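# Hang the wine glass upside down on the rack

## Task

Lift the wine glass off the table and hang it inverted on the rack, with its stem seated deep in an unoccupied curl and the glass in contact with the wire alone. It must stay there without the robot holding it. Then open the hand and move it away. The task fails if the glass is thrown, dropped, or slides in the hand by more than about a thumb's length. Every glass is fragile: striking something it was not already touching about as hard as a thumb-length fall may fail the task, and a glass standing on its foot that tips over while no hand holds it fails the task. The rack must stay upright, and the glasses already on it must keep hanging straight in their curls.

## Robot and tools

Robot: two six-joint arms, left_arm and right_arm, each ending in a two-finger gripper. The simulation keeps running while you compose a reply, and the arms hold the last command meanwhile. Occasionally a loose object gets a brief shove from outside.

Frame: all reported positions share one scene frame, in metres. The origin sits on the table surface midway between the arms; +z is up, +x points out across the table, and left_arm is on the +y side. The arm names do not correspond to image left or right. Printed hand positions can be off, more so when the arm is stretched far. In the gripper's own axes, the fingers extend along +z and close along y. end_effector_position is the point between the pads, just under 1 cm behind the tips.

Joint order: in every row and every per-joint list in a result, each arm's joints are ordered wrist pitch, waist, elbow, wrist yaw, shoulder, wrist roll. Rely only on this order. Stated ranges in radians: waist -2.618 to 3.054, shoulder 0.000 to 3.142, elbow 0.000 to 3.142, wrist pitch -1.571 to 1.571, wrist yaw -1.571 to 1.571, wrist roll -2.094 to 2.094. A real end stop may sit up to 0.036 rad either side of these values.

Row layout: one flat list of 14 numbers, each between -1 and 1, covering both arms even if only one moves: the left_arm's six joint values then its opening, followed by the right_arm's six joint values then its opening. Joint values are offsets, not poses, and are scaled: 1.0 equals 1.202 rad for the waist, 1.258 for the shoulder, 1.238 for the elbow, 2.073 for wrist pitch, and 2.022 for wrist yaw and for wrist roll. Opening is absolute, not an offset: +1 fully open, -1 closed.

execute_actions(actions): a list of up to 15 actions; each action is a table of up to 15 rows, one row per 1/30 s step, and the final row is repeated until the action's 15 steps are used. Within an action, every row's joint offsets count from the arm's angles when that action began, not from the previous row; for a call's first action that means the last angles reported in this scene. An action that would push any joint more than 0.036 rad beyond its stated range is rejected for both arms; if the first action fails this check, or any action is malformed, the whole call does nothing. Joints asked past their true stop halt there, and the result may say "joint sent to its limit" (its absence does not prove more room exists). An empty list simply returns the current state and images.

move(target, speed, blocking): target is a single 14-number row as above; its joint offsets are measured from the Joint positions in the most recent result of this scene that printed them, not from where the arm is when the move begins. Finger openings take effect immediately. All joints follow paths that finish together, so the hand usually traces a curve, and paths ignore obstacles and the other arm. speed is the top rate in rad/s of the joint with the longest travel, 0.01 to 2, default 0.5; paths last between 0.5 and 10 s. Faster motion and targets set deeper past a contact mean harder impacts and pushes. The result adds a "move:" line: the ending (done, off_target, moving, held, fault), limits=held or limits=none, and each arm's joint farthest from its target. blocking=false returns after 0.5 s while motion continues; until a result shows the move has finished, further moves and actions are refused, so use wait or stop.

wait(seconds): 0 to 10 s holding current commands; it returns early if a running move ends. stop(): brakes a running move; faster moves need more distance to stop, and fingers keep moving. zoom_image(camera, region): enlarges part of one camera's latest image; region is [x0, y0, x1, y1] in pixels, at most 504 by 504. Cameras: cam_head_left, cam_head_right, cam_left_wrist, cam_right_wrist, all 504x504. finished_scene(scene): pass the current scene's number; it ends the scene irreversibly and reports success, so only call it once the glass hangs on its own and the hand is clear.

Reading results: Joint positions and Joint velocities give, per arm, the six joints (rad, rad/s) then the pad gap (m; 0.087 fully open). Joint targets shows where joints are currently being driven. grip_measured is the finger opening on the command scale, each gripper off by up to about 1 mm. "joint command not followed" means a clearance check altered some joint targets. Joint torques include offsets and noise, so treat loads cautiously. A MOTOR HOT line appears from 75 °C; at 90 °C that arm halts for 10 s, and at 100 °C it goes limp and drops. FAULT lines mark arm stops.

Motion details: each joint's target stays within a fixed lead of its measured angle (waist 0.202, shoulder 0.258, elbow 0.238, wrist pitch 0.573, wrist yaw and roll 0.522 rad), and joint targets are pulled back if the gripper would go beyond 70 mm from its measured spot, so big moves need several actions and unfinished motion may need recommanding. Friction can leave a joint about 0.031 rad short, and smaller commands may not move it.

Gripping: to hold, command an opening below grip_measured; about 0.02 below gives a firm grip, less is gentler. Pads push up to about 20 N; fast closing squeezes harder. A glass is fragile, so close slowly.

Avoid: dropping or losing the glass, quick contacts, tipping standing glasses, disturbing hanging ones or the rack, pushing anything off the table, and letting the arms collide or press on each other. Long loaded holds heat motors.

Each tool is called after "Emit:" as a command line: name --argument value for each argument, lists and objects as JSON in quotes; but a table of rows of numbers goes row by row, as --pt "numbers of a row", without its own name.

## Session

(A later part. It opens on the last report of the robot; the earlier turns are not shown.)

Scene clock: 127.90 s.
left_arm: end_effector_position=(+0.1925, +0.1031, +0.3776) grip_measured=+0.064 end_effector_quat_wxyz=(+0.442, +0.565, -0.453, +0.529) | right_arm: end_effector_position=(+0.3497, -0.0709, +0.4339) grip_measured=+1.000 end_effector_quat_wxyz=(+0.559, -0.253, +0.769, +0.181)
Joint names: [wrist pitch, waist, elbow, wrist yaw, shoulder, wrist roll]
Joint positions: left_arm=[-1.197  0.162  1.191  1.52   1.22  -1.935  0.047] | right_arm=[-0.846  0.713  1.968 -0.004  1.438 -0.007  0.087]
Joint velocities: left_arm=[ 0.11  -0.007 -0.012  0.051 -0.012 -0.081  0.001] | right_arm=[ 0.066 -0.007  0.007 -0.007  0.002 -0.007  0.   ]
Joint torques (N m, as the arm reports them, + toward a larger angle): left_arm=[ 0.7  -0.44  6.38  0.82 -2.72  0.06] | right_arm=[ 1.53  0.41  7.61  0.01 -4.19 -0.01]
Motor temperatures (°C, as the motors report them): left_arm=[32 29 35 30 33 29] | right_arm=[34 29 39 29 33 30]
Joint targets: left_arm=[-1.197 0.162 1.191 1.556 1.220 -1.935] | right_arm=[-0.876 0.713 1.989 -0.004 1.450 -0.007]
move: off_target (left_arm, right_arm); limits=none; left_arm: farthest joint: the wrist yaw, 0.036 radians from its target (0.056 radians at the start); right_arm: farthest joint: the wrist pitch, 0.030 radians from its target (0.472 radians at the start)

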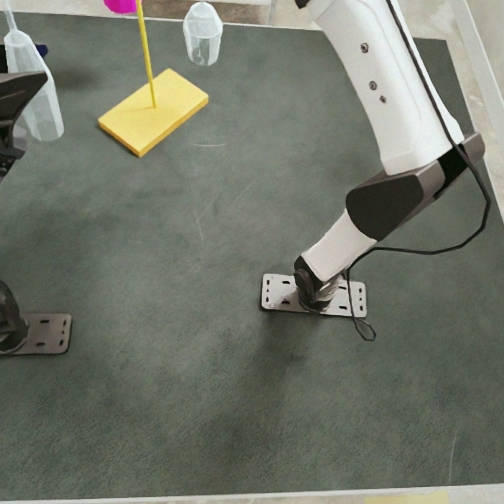

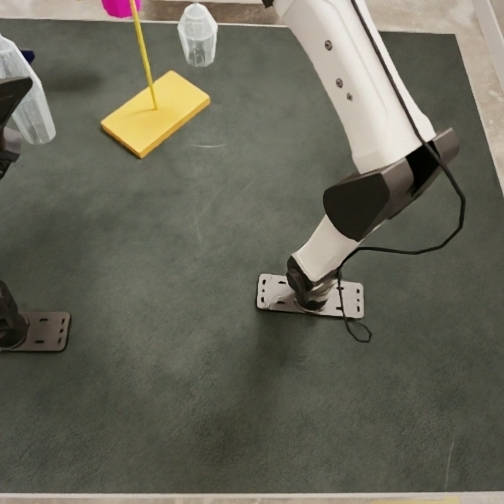

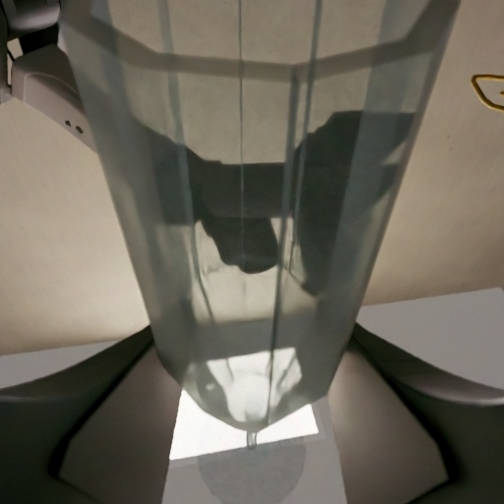

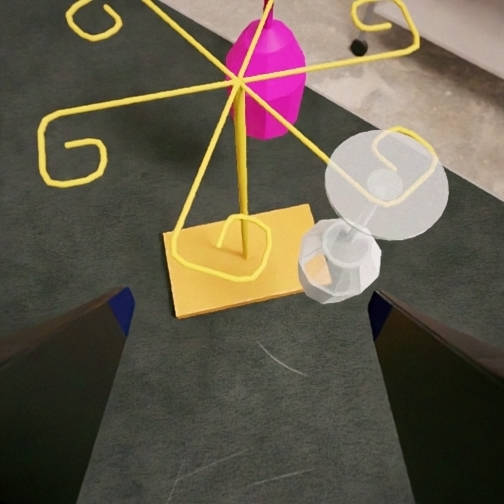

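Emit:
move --target '[0.243,-0.257,0.145,0.02,0.509,0,0.03, 0,0,0,0,0,0,-1]' --speed 0.3

Scene clock: 146.37 s.
left_arm: end_effector_position=(+0.3011, +0.0204, +0.2578) grip_measured=+0.064 end_effector_quat_wxyz=(+0.523, +0.493, -0.528, +0.452) | right_arm: end_effector_position=(+0.3496, -0.0710, +0.4337) grip_measured=-0.991 end_effector_quat_wxyz=(+0.559, -0.253, +0.769, +0.181)
Joint names: [wrist pitch, waist, elbow, wrist yaw, shoulder, wrist roll]
Joint positions: left_arm=[-0.715 -0.141  1.335  1.523  1.865 -1.935  0.047] | right_arm=[-0.846  0.713  1.968 -0.004  1.438 -0.007  0.   ]
Joint velocities: left_arm=[-0.081 -0.007  0.012  0.022  0.012 -0.066  0.   ] | right_arm=[-0.022 -0.012 -0.012 -0.066  0.012 -0.007  0.001]
Joint torques (N m, as the arm reports them, + toward a larger angle): left_arm=[ 0.91 -1.03  9.07  0.79 -7.85  0.03] | right_arm=[ 1.77  0.41  5.97  0.   -5.26 -0.01]
Motor temperatures (°C, as the motors report them): left_arm=[32 29 36 31 32 29] | right_arm=[36 29 41 29 33 30]
Joint targets: left_arm=[-0.694 -0.147 1.370 1.560 1.861 -1.935] | right_arm=[-0.846 0.713 1.968 -0.004 1.438 -0.007]
move: off_target (left_arm); limits=none; left_arm: farthest joint: the wrist yaw, 0.037 radians from its target (0.041 radians at the start); right_arm: farthest joint: the waist, 0.000 radians from its target (0.000 radians at the start)

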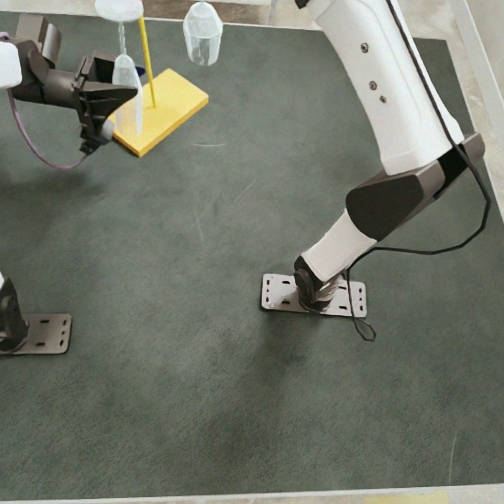

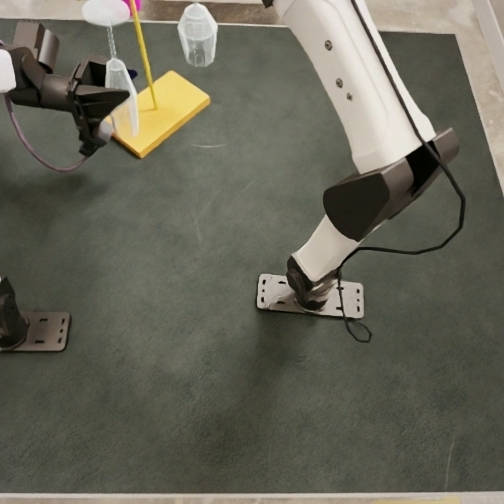

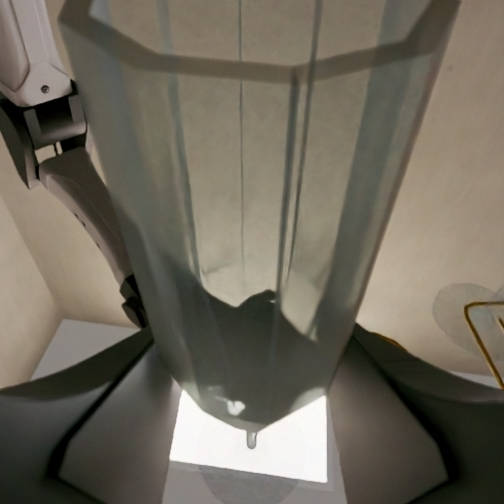

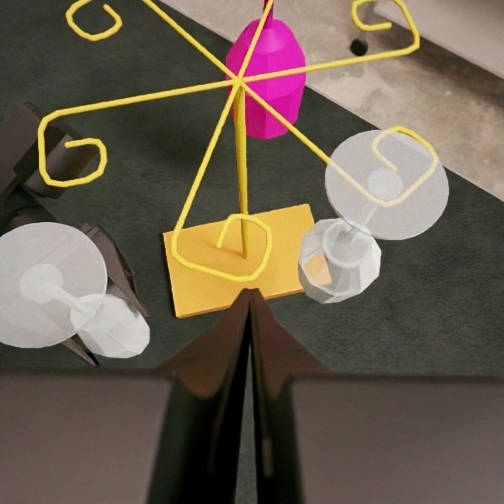

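Emit:
move --target '[-0.043,0.073,0.207,0.022,0.079,0,0.03, 0,0,0,0,0,0,1]' --speed 0.15

Scene clock: 157.63 s.
left_arm: end_effector_position=(+0.3498, +0.0474, +0.2826) grip_measured=+0.064 end_effector_quat_wxyz=(+0.497, +0.501, -0.517, +0.485) | right_arm: end_effector_position=(+0.3496, -0.0710, +0.4337) grip_measured=+1.000 end_effector_quat_wxyz=(+0.559, -0.253, +0.769, +0.181)
Joint names: [wrist pitch, waist, elbow, wrist yaw, shoulder, wrist roll]
Joint positions: left_arm=[-0.799 -0.061  1.558  1.532  1.962 -1.935  0.047] | right_arm=[-0.846  0.713  1.968 -0.004  1.438 -0.007  0.087]
Joint velocities: left_arm=[-0.022 -0.007 -0.032 -0.007 -0.032 -0.037  0.001] | right_arm=[-0.007  0.022 -0.002  0.066 -0.002 -0.022  0.   ]
Joint torques (N m, as the arm reports them, + toward a larger angle): left_arm=[ 0.67  0.41  9.02  0.79 -8.29  0.  ] | right_arm=[ 1.77  0.37  6.02 -0.02 -5.27 -0.02]
Motor temperatures (°C, as the motors report them): left_arm=[32 29 38 31 35 29] | right_arm=[38 29 40 29 33 30]
Joint targets: left_arm=[-0.804 -0.053 1.591 1.568 1.964 -1.935] | right_arm=[-0.846 0.713 1.968 -0.004 1.438 -0.007]
move: off_target (left_arm); limits=none; left_arm: farthest joint: the wrist yaw, 0.036 radians from its target (0.044 radians at the start); right_arm: farthest joint: the waist, 0.000 radians from its target (0.000 radians at the start)

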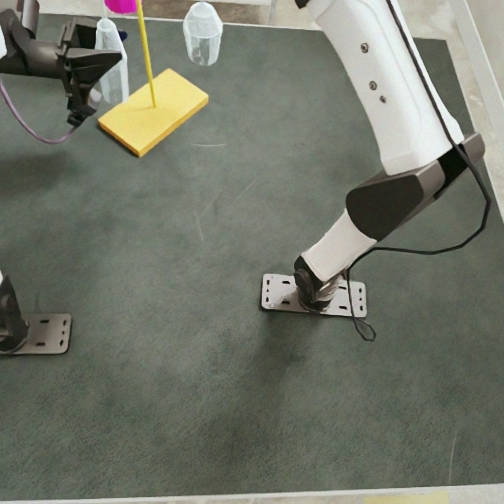

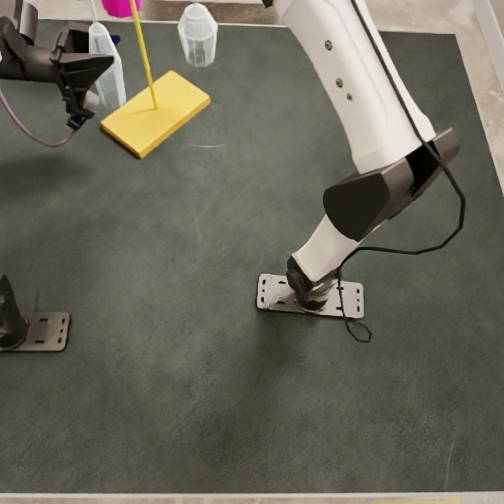

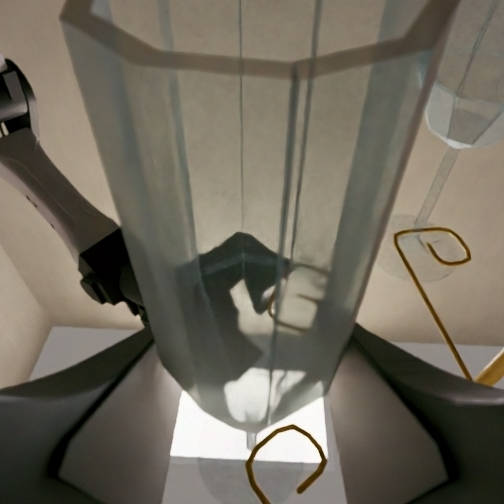

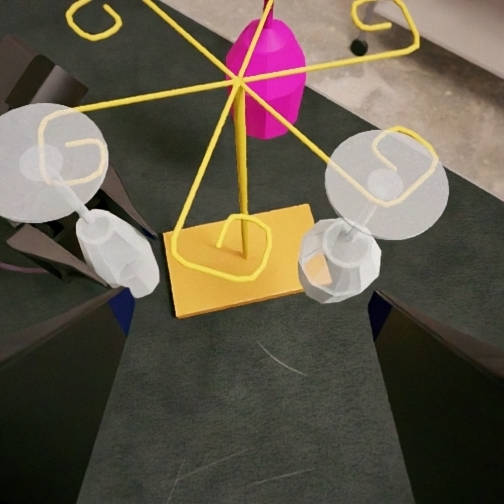

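Emit:
zoom_image --camera "cam_right_wrist" --region '[0,80,200,280]'

Emit:
zoom_image --camera "cam_left_wrist" --region '[150,354,400,504]'

Region (0, 80, 200, 280) of cam_right_wrist's 504x504 image, scaled by 2.520, with more detail than that image has.

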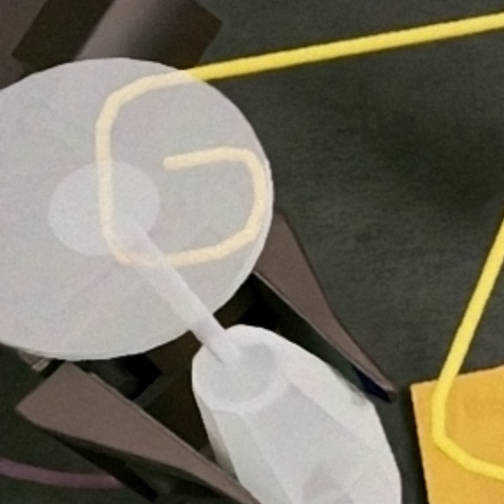

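Region (150, 354, 400, 504) of cam_left_wrist's 504x504 image, scaled by 2.016, with more detail than that image has; it fills the top 302 rows of this view, and the rest is white.

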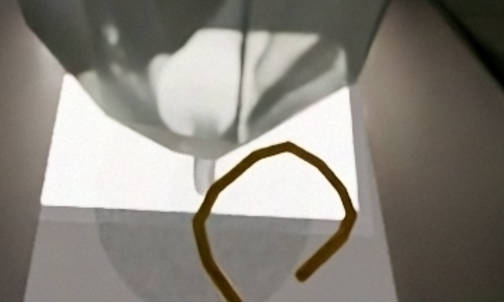

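Emit:
move --target '[0,-0.094,0.02,0.018,0,0,0.03, 0,0,0,0,0,0,1]' --speed 0.1

Scene clock: 164.23 s.
left_arm: end_effector_position=(+0.3271, +0.0070, +0.2826) grip_measured=+0.064 end_effector_quat_wxyz=(+0.522, +0.473, -0.543, +0.458) | right_arm: end_effector_position=(+0.3496, -0.0710, +0.4337) grip_measured=+1.000 end_effector_quat_wxyz=(+0.559, -0.253, +0.769, +0.181)
Joint names: [wrist pitch, waist, elbow, wrist yaw, shoulder, wrist roll]
Joint positions: left_arm=[-0.8   -0.167  1.558  1.532  1.962 -1.935  0.047] | right_arm=[-0.846  0.713  1.968 -0.004  1.438 -0.007  0.087]
Joint velocities: left_arm=[-0.081  0.007 -0.012  0.066  0.007  0.066  0.   ] | right_arm=[ 0.022  0.012 -0.002 -0.022 -0.007  0.007  0.   ]
Joint torques (N m, as the arm reports them, + toward a larger angle): left_arm=[ 0.73 -0.59  8.37  0.77 -8.66 -0.01] | right_arm=[ 1.78  0.36  6.    0.01 -5.3  -0.01]
Motor temperatures (°C, as the motors report them): left_arm=[32 29 39 31 37 29] | right_arm=[38 29 40 29 33 30]
Joint targets: left_arm=[-0.799 -0.174 1.583 1.568 1.962 -1.935] | right_arm=[-0.846 0.713 1.968 -0.004 1.438 -0.007]
move: off_target (left_arm); limits=none; left_arm: farthest joint: the wrist yaw, 0.037 radians from its target (0.036 radians at the start); right_arm: farthest joint: the waist, 0.000 radians from its target (0.000 radians at the start)

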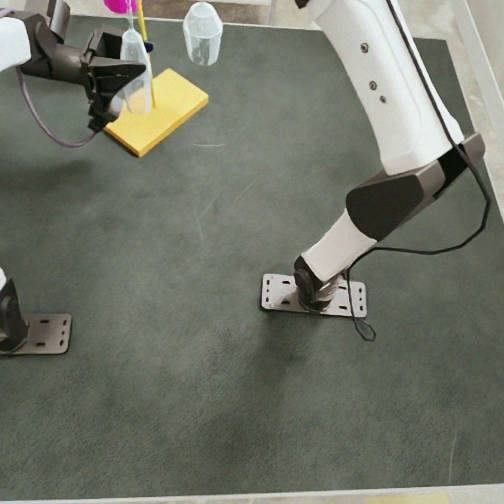

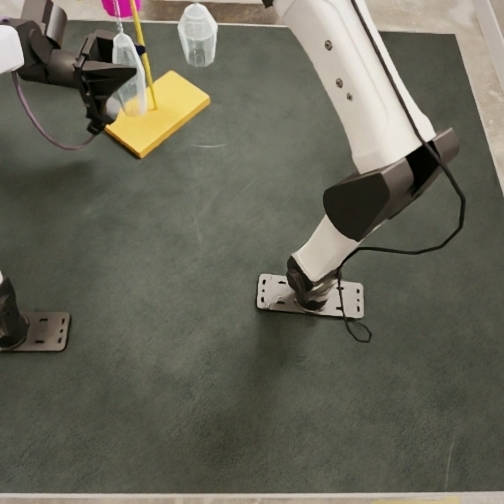

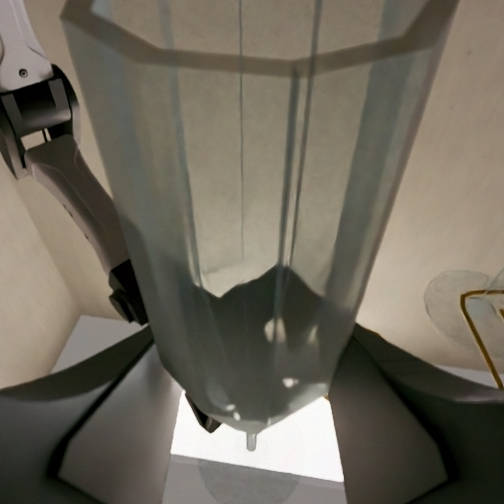

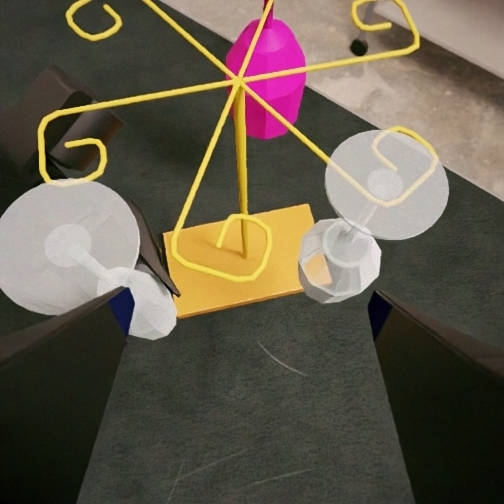

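Emit:
move --target '[0,0,0.02,0.018,0,0,0.03, 0,-0.5,0,0,0,0,1]' --speed 1

Emit:
move --target '[0,0,0.02,0.018,0,0,0.03, 1,0,-1,0,-0.36,0,1]' --speed 1.5

Emit:
move --target '[0,0,0.02,0.018,0,0,0.03, 0.03,0.5,-0.36,0,0,0,1]' --speed 1

Scene clock: 171.80 s.
left_arm: end_effector_position=(+0.3271, +0.0070, +0.2826) grip_measured=+0.064 end_effector_quat_wxyz=(+0.522, +0.473, -0.543, +0.458) | right_arm: end_effector_position=(+0.4237, -0.2872, +0.4337) grip_measured=+1.000 end_effector_quat_wxyz=(+0.587, -0.016, +0.809, +0.009)
Joint names: [wrist pitch, waist, elbow, wrist yaw, shoulder, wrist roll]
Joint positions: left_arm=[-0.8   -0.167  1.558  1.531  1.962 -1.935  0.047] | right_arm=[-0.846  0.119  1.968 -0.002  1.438 -0.007  0.087]
Joint velocities: left_arm=[-0.051 -0.017 -0.007  0.022 -0.027 -0.037  0.001] | right_arm=[ 0.022  0.012 -0.007 -0.037  0.017 -0.022  0.   ]
Joint torques (N m, as the arm reports them, + toward a larger angle): left_arm=[ 0.77 -0.37  8.38  0.87 -8.43  0.01] | right_arm=[ 1.78 -0.26  6.01 -0.03 -5.28 -0.02]
Motor temperatures (°C, as the motors report them): left_arm=[32 29 39 31 39 29] | right_arm=[39 29 40 29 33 30]
Joint targets: left_arm=[-0.800 -0.167 1.583 1.568 1.962 -1.935] | right_arm=[-0.846 0.112 1.968 -0.004 1.438 -0.007]
move: off_target (left_arm); limits=none; left_arm: farthest joint: the wrist yaw, 0.037 radians from its target (0.036 radians at the start); right_arm: farthest joint: the waist, 0.007 radians from its target (0.601 radians at the start)

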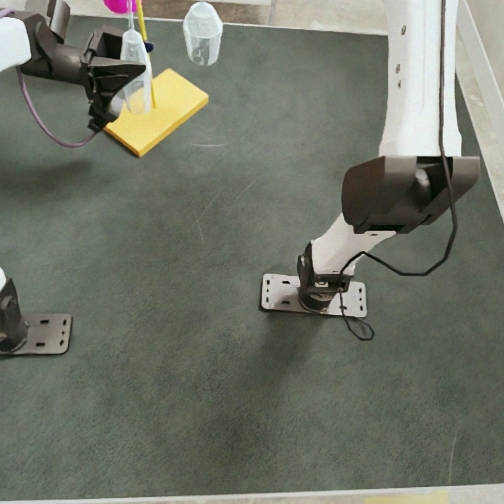

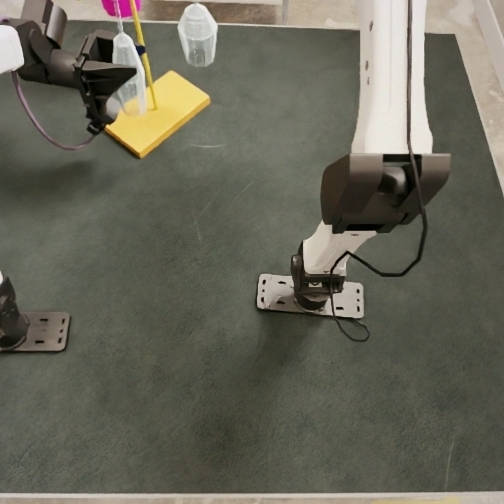

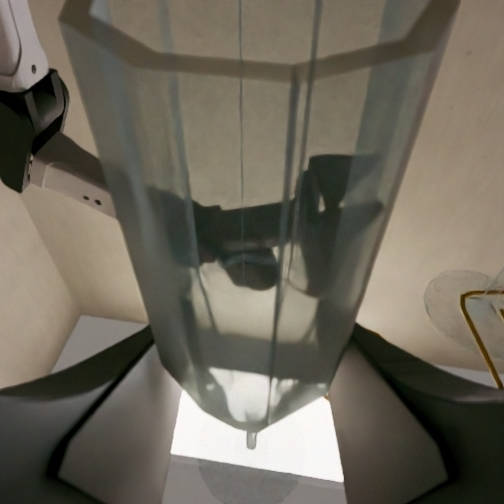

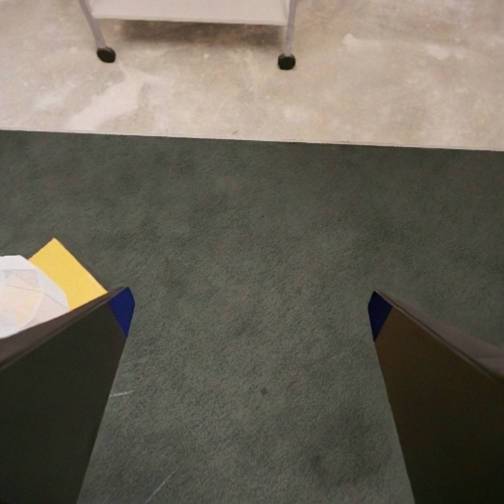

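Scene clock: 174.17 s.
left_arm: end_effector_position=(+0.3271, +0.0070, +0.2826) grip_measured=+0.064 end_effector_quat_wxyz=(+0.522, +0.473, -0.543, +0.458) | right_arm: end_effector_position=(+0.3362, -0.2901, +0.5201) grip_measured=+1.000 end_effector_quat_wxyz=(+0.956, -0.007, +0.292, +0.013)
Joint names: [wrist pitch, waist, elbow, wrist yaw, shoulder, wrist roll]
Joint positions: left_arm=[-0.8   -0.167  1.558  1.532  1.962 -1.935  0.047] | right_arm=[ 1.214  0.119  0.761 -0.002  0.996 -0.007  0.087]
Joint velocities: left_arm=[-0.11   0.012 -0.002  0.022  0.012 -0.037  0.001] | right_arm=[ 0.037 -0.002 -0.002  0.051  0.017  0.037  0.   ]
Joint torques (N m, as the arm reports them, + toward a larger angle): left_arm=[ 0.74 -0.27  8.44  0.85 -8.55  0.08] | right_arm=[ 0.73  0.33  4.29 -0.01 -2.69 -0.01]
Motor temperatures (°C, as the motors report them): left_arm=[32 29 39 31 39 29] | right_arm=[39 29 40 29 33 30]
Joint targets: left_arm=[-0.800 -0.167 1.583 1.568 1.962 -1.935] | right_arm=[1.227 0.119 0.730 -0.002 0.985 -0.007]
move: off_target (left_arm, right_arm); limits=none; left_arm: farthest joint: the wrist yaw, 0.036 radians from its target (0.036 radians at the start); right_arm: farthest joint: the elbow, 0.031 radians from its target (1.238 radians at the start)

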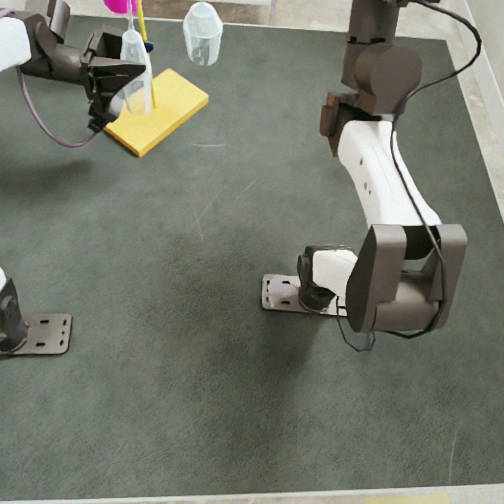

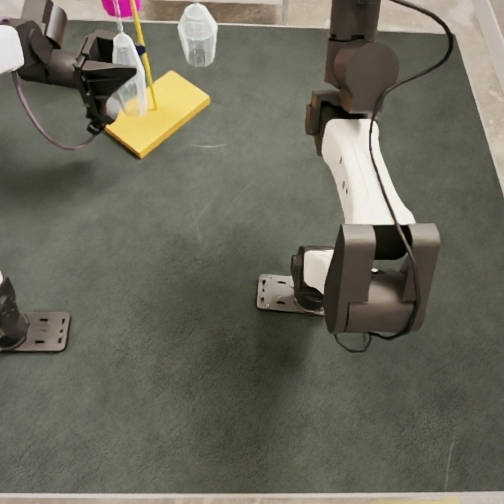

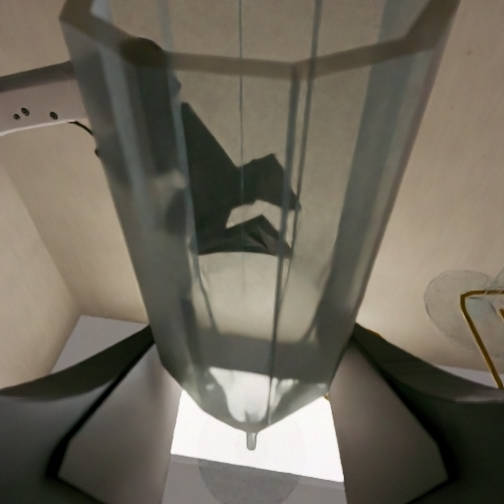

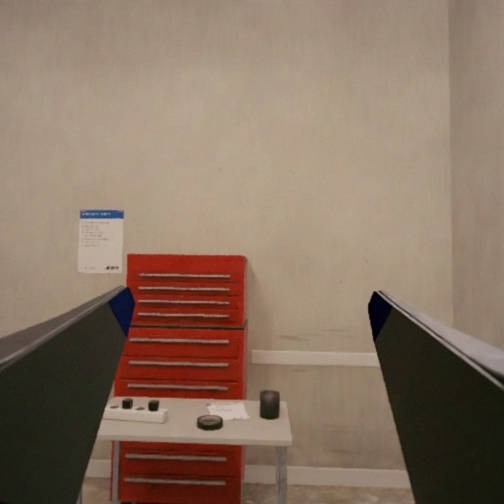

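Scene clock: 175.57 s.
left_arm: end_effector_position=(+0.3271, +0.0070, +0.2826) grip_measured=+0.064 end_effector_quat_wxyz=(+0.522, +0.473, -0.543, +0.458) | right_arm: end_effector_position=(+0.3059, -0.1038, +0.3431) grip_measured=+1.000 end_effector_quat_wxyz=(+0.845, -0.144, +0.438, +0.270)
Joint names: [wrist pitch, waist, elbow, wrist yaw, shoulder, wrist roll]
Joint positions: left_arm=[-0.8   -0.167  1.558  1.532  1.962 -1.935  0.047] | right_arm=[ 1.267  0.711  0.342 -0.003  0.996 -0.007  0.087]
Joint velocities: left_arm=[ 0.022 -0.017  0.002  0.022  0.002 -0.051 -0.001] | right_arm=[ 0.051 -0.012 -0.002 -0.022  0.002  0.022  0.   ]
Joint torques (N m, as the arm reports them, + toward a larger angle): left_arm=[ 0.8  -0.33  8.59  0.84 -8.52  0.04] | right_arm=[ 1.26  1.22  4.72  0.01 -1.75 -0.02]
Motor temperatures (°C, as the motors report them): left_arm=[32 29 39 31 39 29] | right_arm=[39 29 40 29 33 30]
Joint targets: left_arm=[-0.800 -0.167 1.583 1.568 1.962 -1.935] | right_arm=[1.276 0.720 0.316 -0.002 0.996 -0.007]
move: off_target (left_arm, right_arm); limits=none; left_arm: farthest joint: the wrist yaw, 0.037 radians from its target (0.037 radians at the start); right_arm: farthest joint: the elbow, 0.027 radians from its target (0.446 radians at the start)

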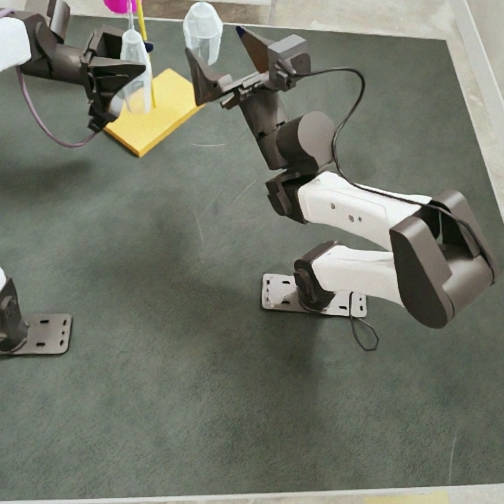

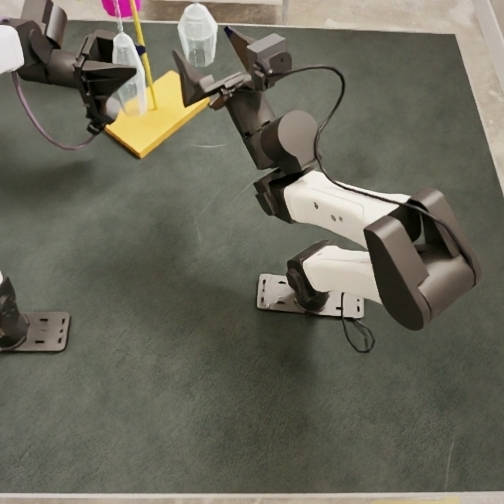

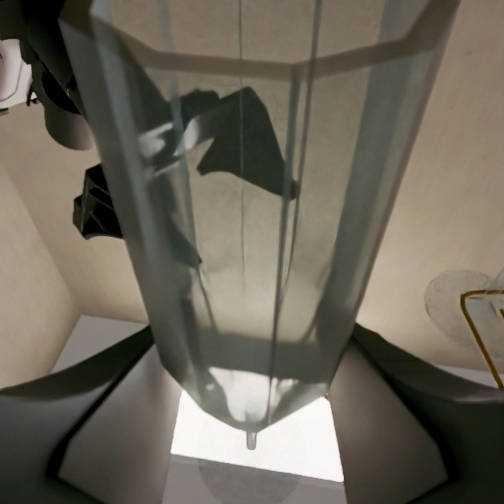

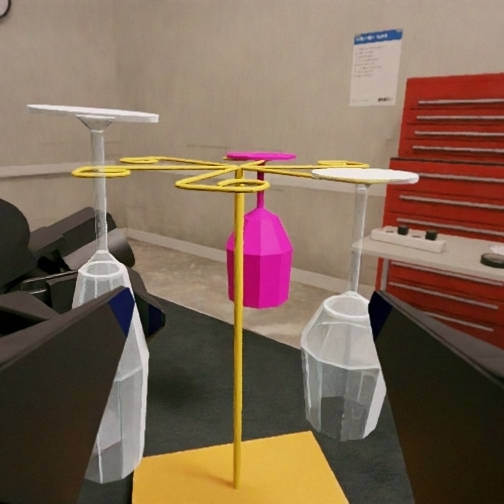

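Emit:
move --target '[0,0,0.02,0.018,0,0,0.03, -0.3,-0.5,0.37,0,0,0,1]' --speed 1.2

Emit:
move --target '[0,0,0.02,0.018,0,0,0.03, -0.73,0,0.97,0,0.352,0,1]' --speed 1.5

Emit:
move --target '[0,0,0.02,0.018,0,0,0.03, 0,0.5,0.01,0,0,0,1]' --speed 1

Emit:
move --target '[-0.079,0.032,0.38,0.018,0.223,0,0.03, 0,0,0.01,0,0,0,1]' --speed 0.15

Scene clock: 181.60 s.
left_arm: end_effector_position=(+0.3271, +0.0070, +0.2827) grip_measured=+0.064 end_effector_quat_wxyz=(+0.522, +0.473, -0.542, +0.458) | right_arm: end_effector_position=(+0.4043, -0.2881, +0.4154) grip_measured=+1.000 end_effector_quat_wxyz=(+0.850, -0.011, +0.527, +0.011)
Joint names: [wrist pitch, waist, elbow, wrist yaw, shoulder, wrist roll]
Joint positions: left_arm=[-0.8   -0.167  1.558  1.532  1.962 -1.935  0.047] | right_arm=[ 0.672  0.119  0.784 -0.002  0.996 -0.007  0.087]
Joint velocities: left_arm=[ 0.022  0.007 -0.017 -0.022 -0.022  0.007  0.   ] | right_arm=[ 0.037 -0.002  0.002  0.022  0.007 -0.007  0.   ]
Joint torques (N m, as the arm reports them, + toward a larger angle): left_arm=[ 0.77 -0.4   8.46  0.82 -8.51  0.04] | right_arm=[ 1.18 -0.38  8.77 -0.02 -2.46 -0.01]
Motor temperatures (°C, as the motors report them): left_arm=[32 29 40 31 40 29] | right_arm=[38 29 40 29 33 30]
Joint targets: left_arm=[-0.800 -0.167 1.583 1.568 1.962 -1.935] | right_arm=[0.645 0.110 0.800 -0.003 0.996 -0.007]
move: off_target (left_arm, right_arm); limits=none; left_arm: farthest joint: the wrist yaw, 0.036 radians from its target (0.036 radians at the start); right_arm: farthest joint: the wrist pitch, 0.027 radians from its target (0.622 radians at the start)

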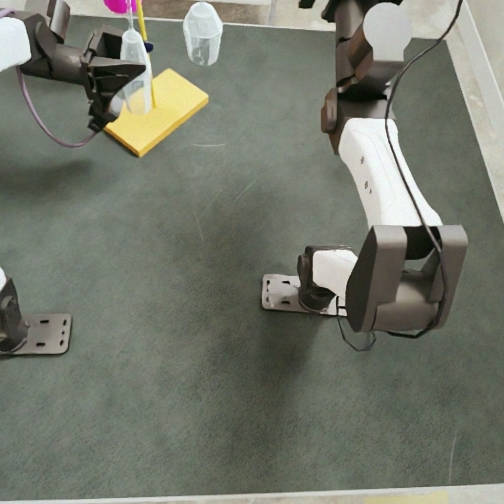

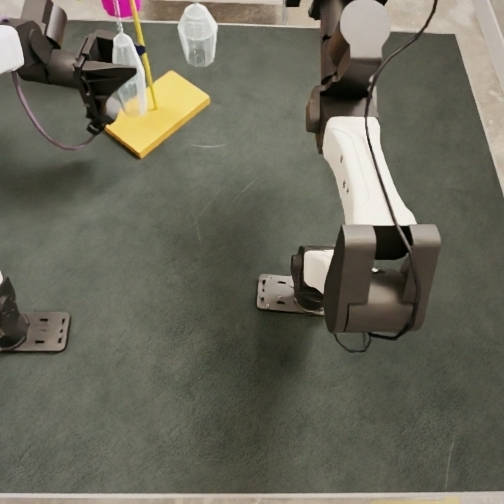

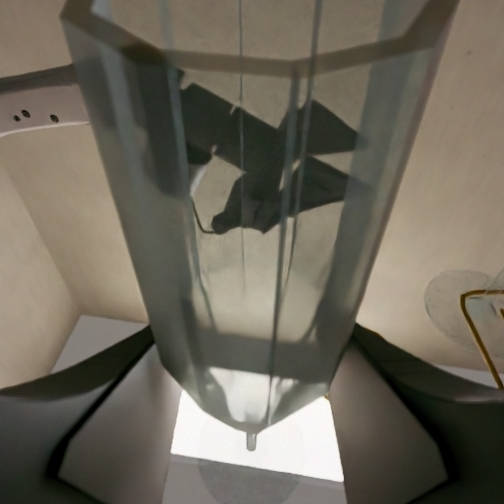

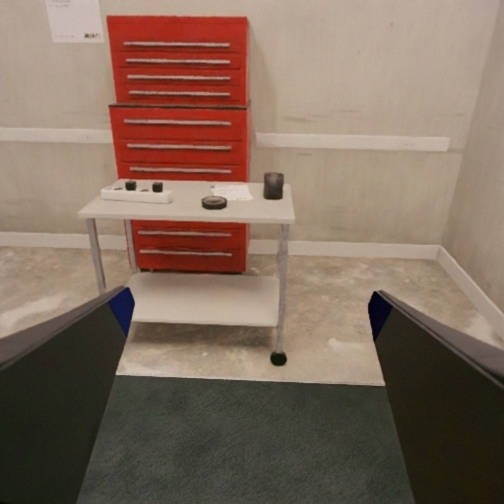

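Scene clock: 183.63 s.
left_arm: end_effector_position=(+0.3271, +0.0070, +0.2827) grip_measured=+0.064 end_effector_quat_wxyz=(+0.522, +0.473, -0.542, +0.458) | right_arm: end_effector_position=(+0.4233, -0.2875, +0.4452) grip_measured=+1.000 end_effector_quat_wxyz=(+0.605, -0.016, +0.796, +0.008)
Joint names: [wrist pitch, waist, elbow, wrist yaw, shoulder, wrist roll]
Joint positions: left_arm=[-0.8   -0.167  1.558  1.533  1.962 -1.935  0.047] | right_arm=[-0.81   0.119  1.963 -0.002  1.423 -0.007  0.087]
Joint velocities: left_arm=[-0.066  0.002  0.022  0.037 -0.002 -0.022 -0.   ] | right_arm=[ 0.037  0.002 -0.002  0.022  0.007 -0.095  0.   ]
Joint torques (N m, as the arm reports them, + toward a larger angle): left_arm=[ 0.75 -0.28  8.66  0.83 -8.45  0.05] | right_arm=[ 1.52  0.4   7.56  0.   -3.68 -0.01]
Motor temperatures (°C, as the motors report them): left_arm=[32 29 40 31 41 29] | right_arm=[38 29 40 29 33 30]
Joint targets: left_arm=[-0.800 -0.167 1.583 1.569 1.962 -1.935] | right_arm=[-0.841 0.119 1.985 -0.002 1.439 -0.007]
move: off_target (left_arm, right_arm); limits=none; left_arm: farthest joint: the wrist yaw, 0.036 radians from its target (0.036 radians at the start); right_arm: farthest joint: the wrist pitch, 0.031 radians from its target (1.514 radians at the start)

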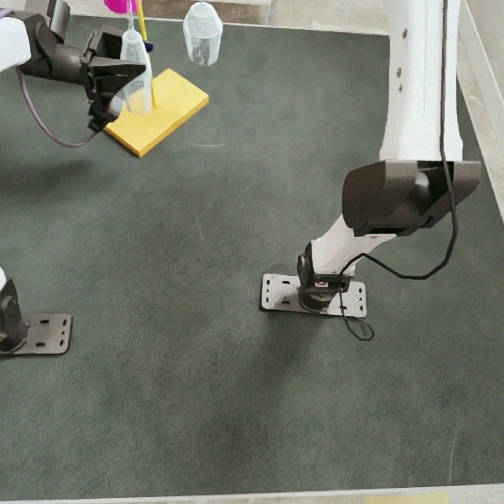

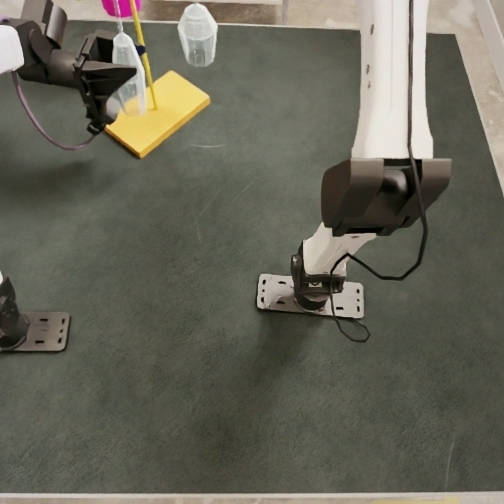

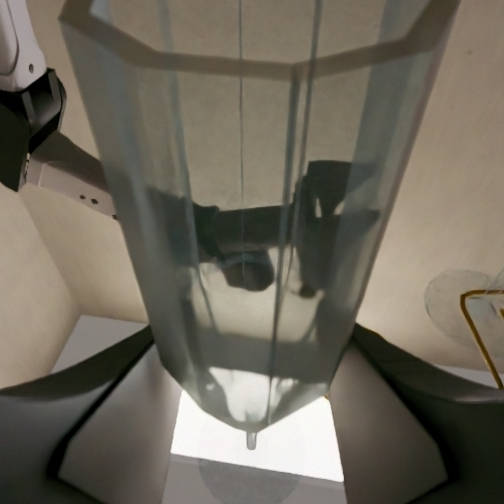

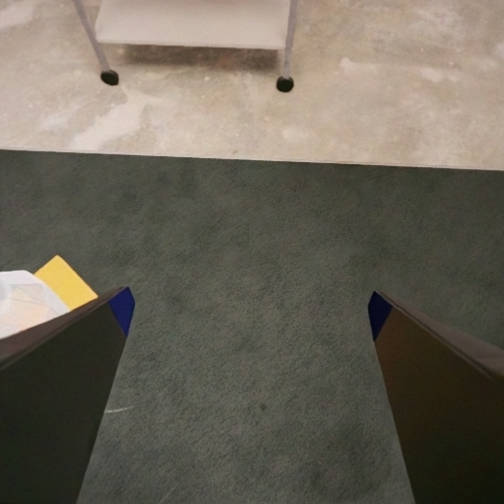

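Scene clock: 184.73 s.
left_arm: end_effector_position=(+0.3271, +0.0070, +0.2827) grip_measured=+0.064 end_effector_quat_wxyz=(+0.522, +0.473, -0.542, +0.458) | right_arm: end_effector_position=(+0.3495, -0.0715, +0.4452) grip_measured=+1.000 end_effector_quat_wxyz=(+0.576, -0.248, +0.756, +0.186)
Joint names: [wrist pitch, waist, elbow, wrist yaw, shoulder, wrist roll]
Joint positions: left_arm=[-0.8   -0.167  1.558  1.532  1.962 -1.935  0.047] | right_arm=[-0.81   0.712  1.963 -0.004  1.423 -0.007  0.087]
Joint velocities: left_arm=[ 0.037 -0.007  0.002 -0.022 -0.012  0.066  0.   ] | right_arm=[-0.022 -0.012 -0.012  0.022  0.002 -0.066  0.   ]
Joint torques (N m, as the arm reports them, + toward a larger angle): left_arm=[ 0.77 -0.38  8.47  0.86 -8.53  0.04] | right_arm=[ 1.79  1.01  6.91  0.01 -5.07 -0.03]
Motor temperatures (°C, as the motors report them): left_arm=[32 29 40 31 41 29] | right_arm=[39 29 41 29 33 30]
Joint targets: left_arm=[-0.800 -0.167 1.583 1.569 1.962 -1.935] | right_arm=[-0.810 0.720 1.975 -0.002 1.423 -0.007]
move: off_target (left_arm); limits=none; left_arm: farthest joint: the wrist yaw, 0.037 radians from its target (0.037 radians at the start); right_arm: farthest joint: the elbow, 0.012 radians from its target (0.012 radians at the start)

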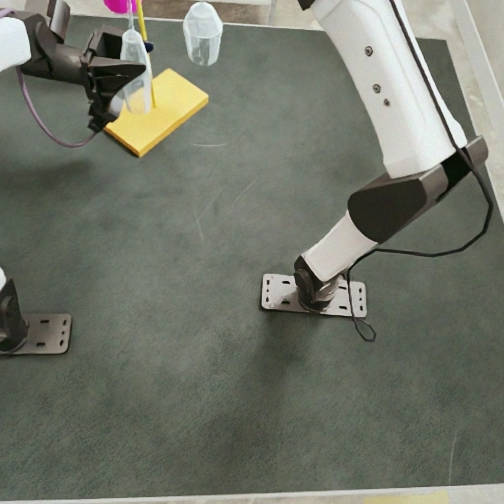

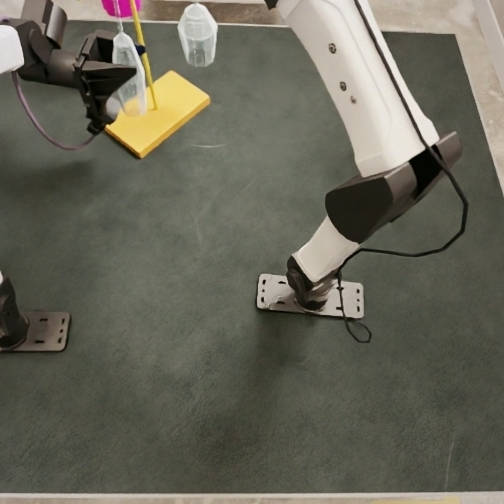

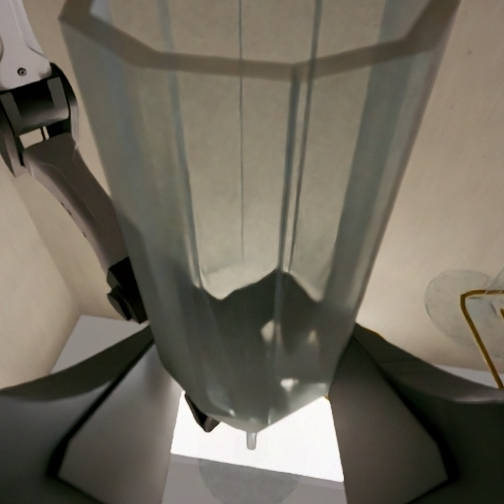

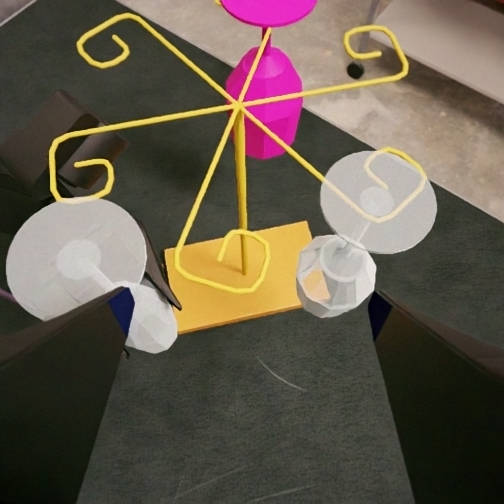

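Scene clock: 188.30 s.
left_arm: end_effector_position=(+0.4006, +0.0100, +0.2834) grip_measured=+0.064 end_effector_quat_wxyz=(+0.516, +0.482, -0.534, +0.464) | right_arm: end_effector_position=(+0.3495, -0.0715, +0.4452) grip_measured=+1.000 end_effector_quat_wxyz=(+0.576, -0.248, +0.756, +0.186)
Joint names: [wrist pitch, waist, elbow, wrist yaw, shoulder, wrist roll]
Joint positions: left_arm=[-0.959 -0.138  1.995  1.532  2.245 -1.935  0.047] | right_arm=[-0.81   0.712  1.963 -0.004  1.423 -0.007  0.087]
Joint velocities: left_arm=[-0.022  0.002  0.007  0.066  0.012 -0.066  0.001] | right_arm=[-0.051  0.007 -0.007  0.037 -0.012 -0.007  0.   ]
Joint torques (N m, as the arm reports them, + toward a larger angle): left_arm=[  0.67   0.34   9.39   0.82 -10.57   0.01] | right_arm=[ 1.79  0.34  6.9   0.01 -5.06 -0.01]
Motor temperatures (°C, as the motors report them): left_arm=[32 29 40 31 42 29] | right_arm=[39 29 41 29 33 30]
Joint targets: left_arm=[-0.964 -0.129 2.028 1.569 2.243 -1.935] | right_arm=[-0.810 0.712 1.975 -0.004 1.423 -0.007]
move: off_target (left_arm); limits=none; left_arm: farthest joint: the wrist yaw, 0.036 radians from its target (0.036 radians at the start); right_arm: farthest joint: the elbow, 0.012 radians from its target (0.012 radians at the start)

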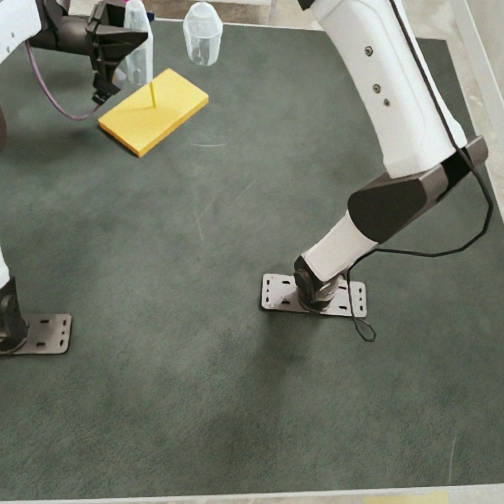

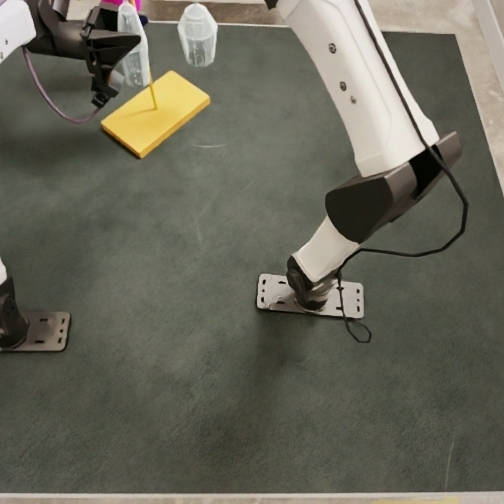

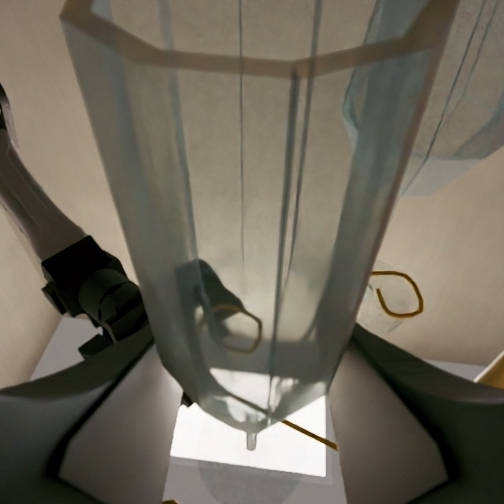

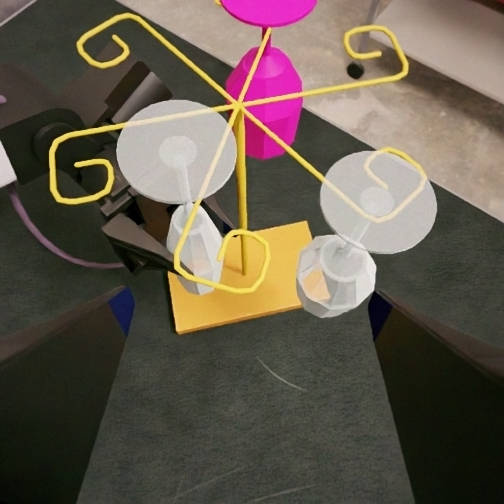

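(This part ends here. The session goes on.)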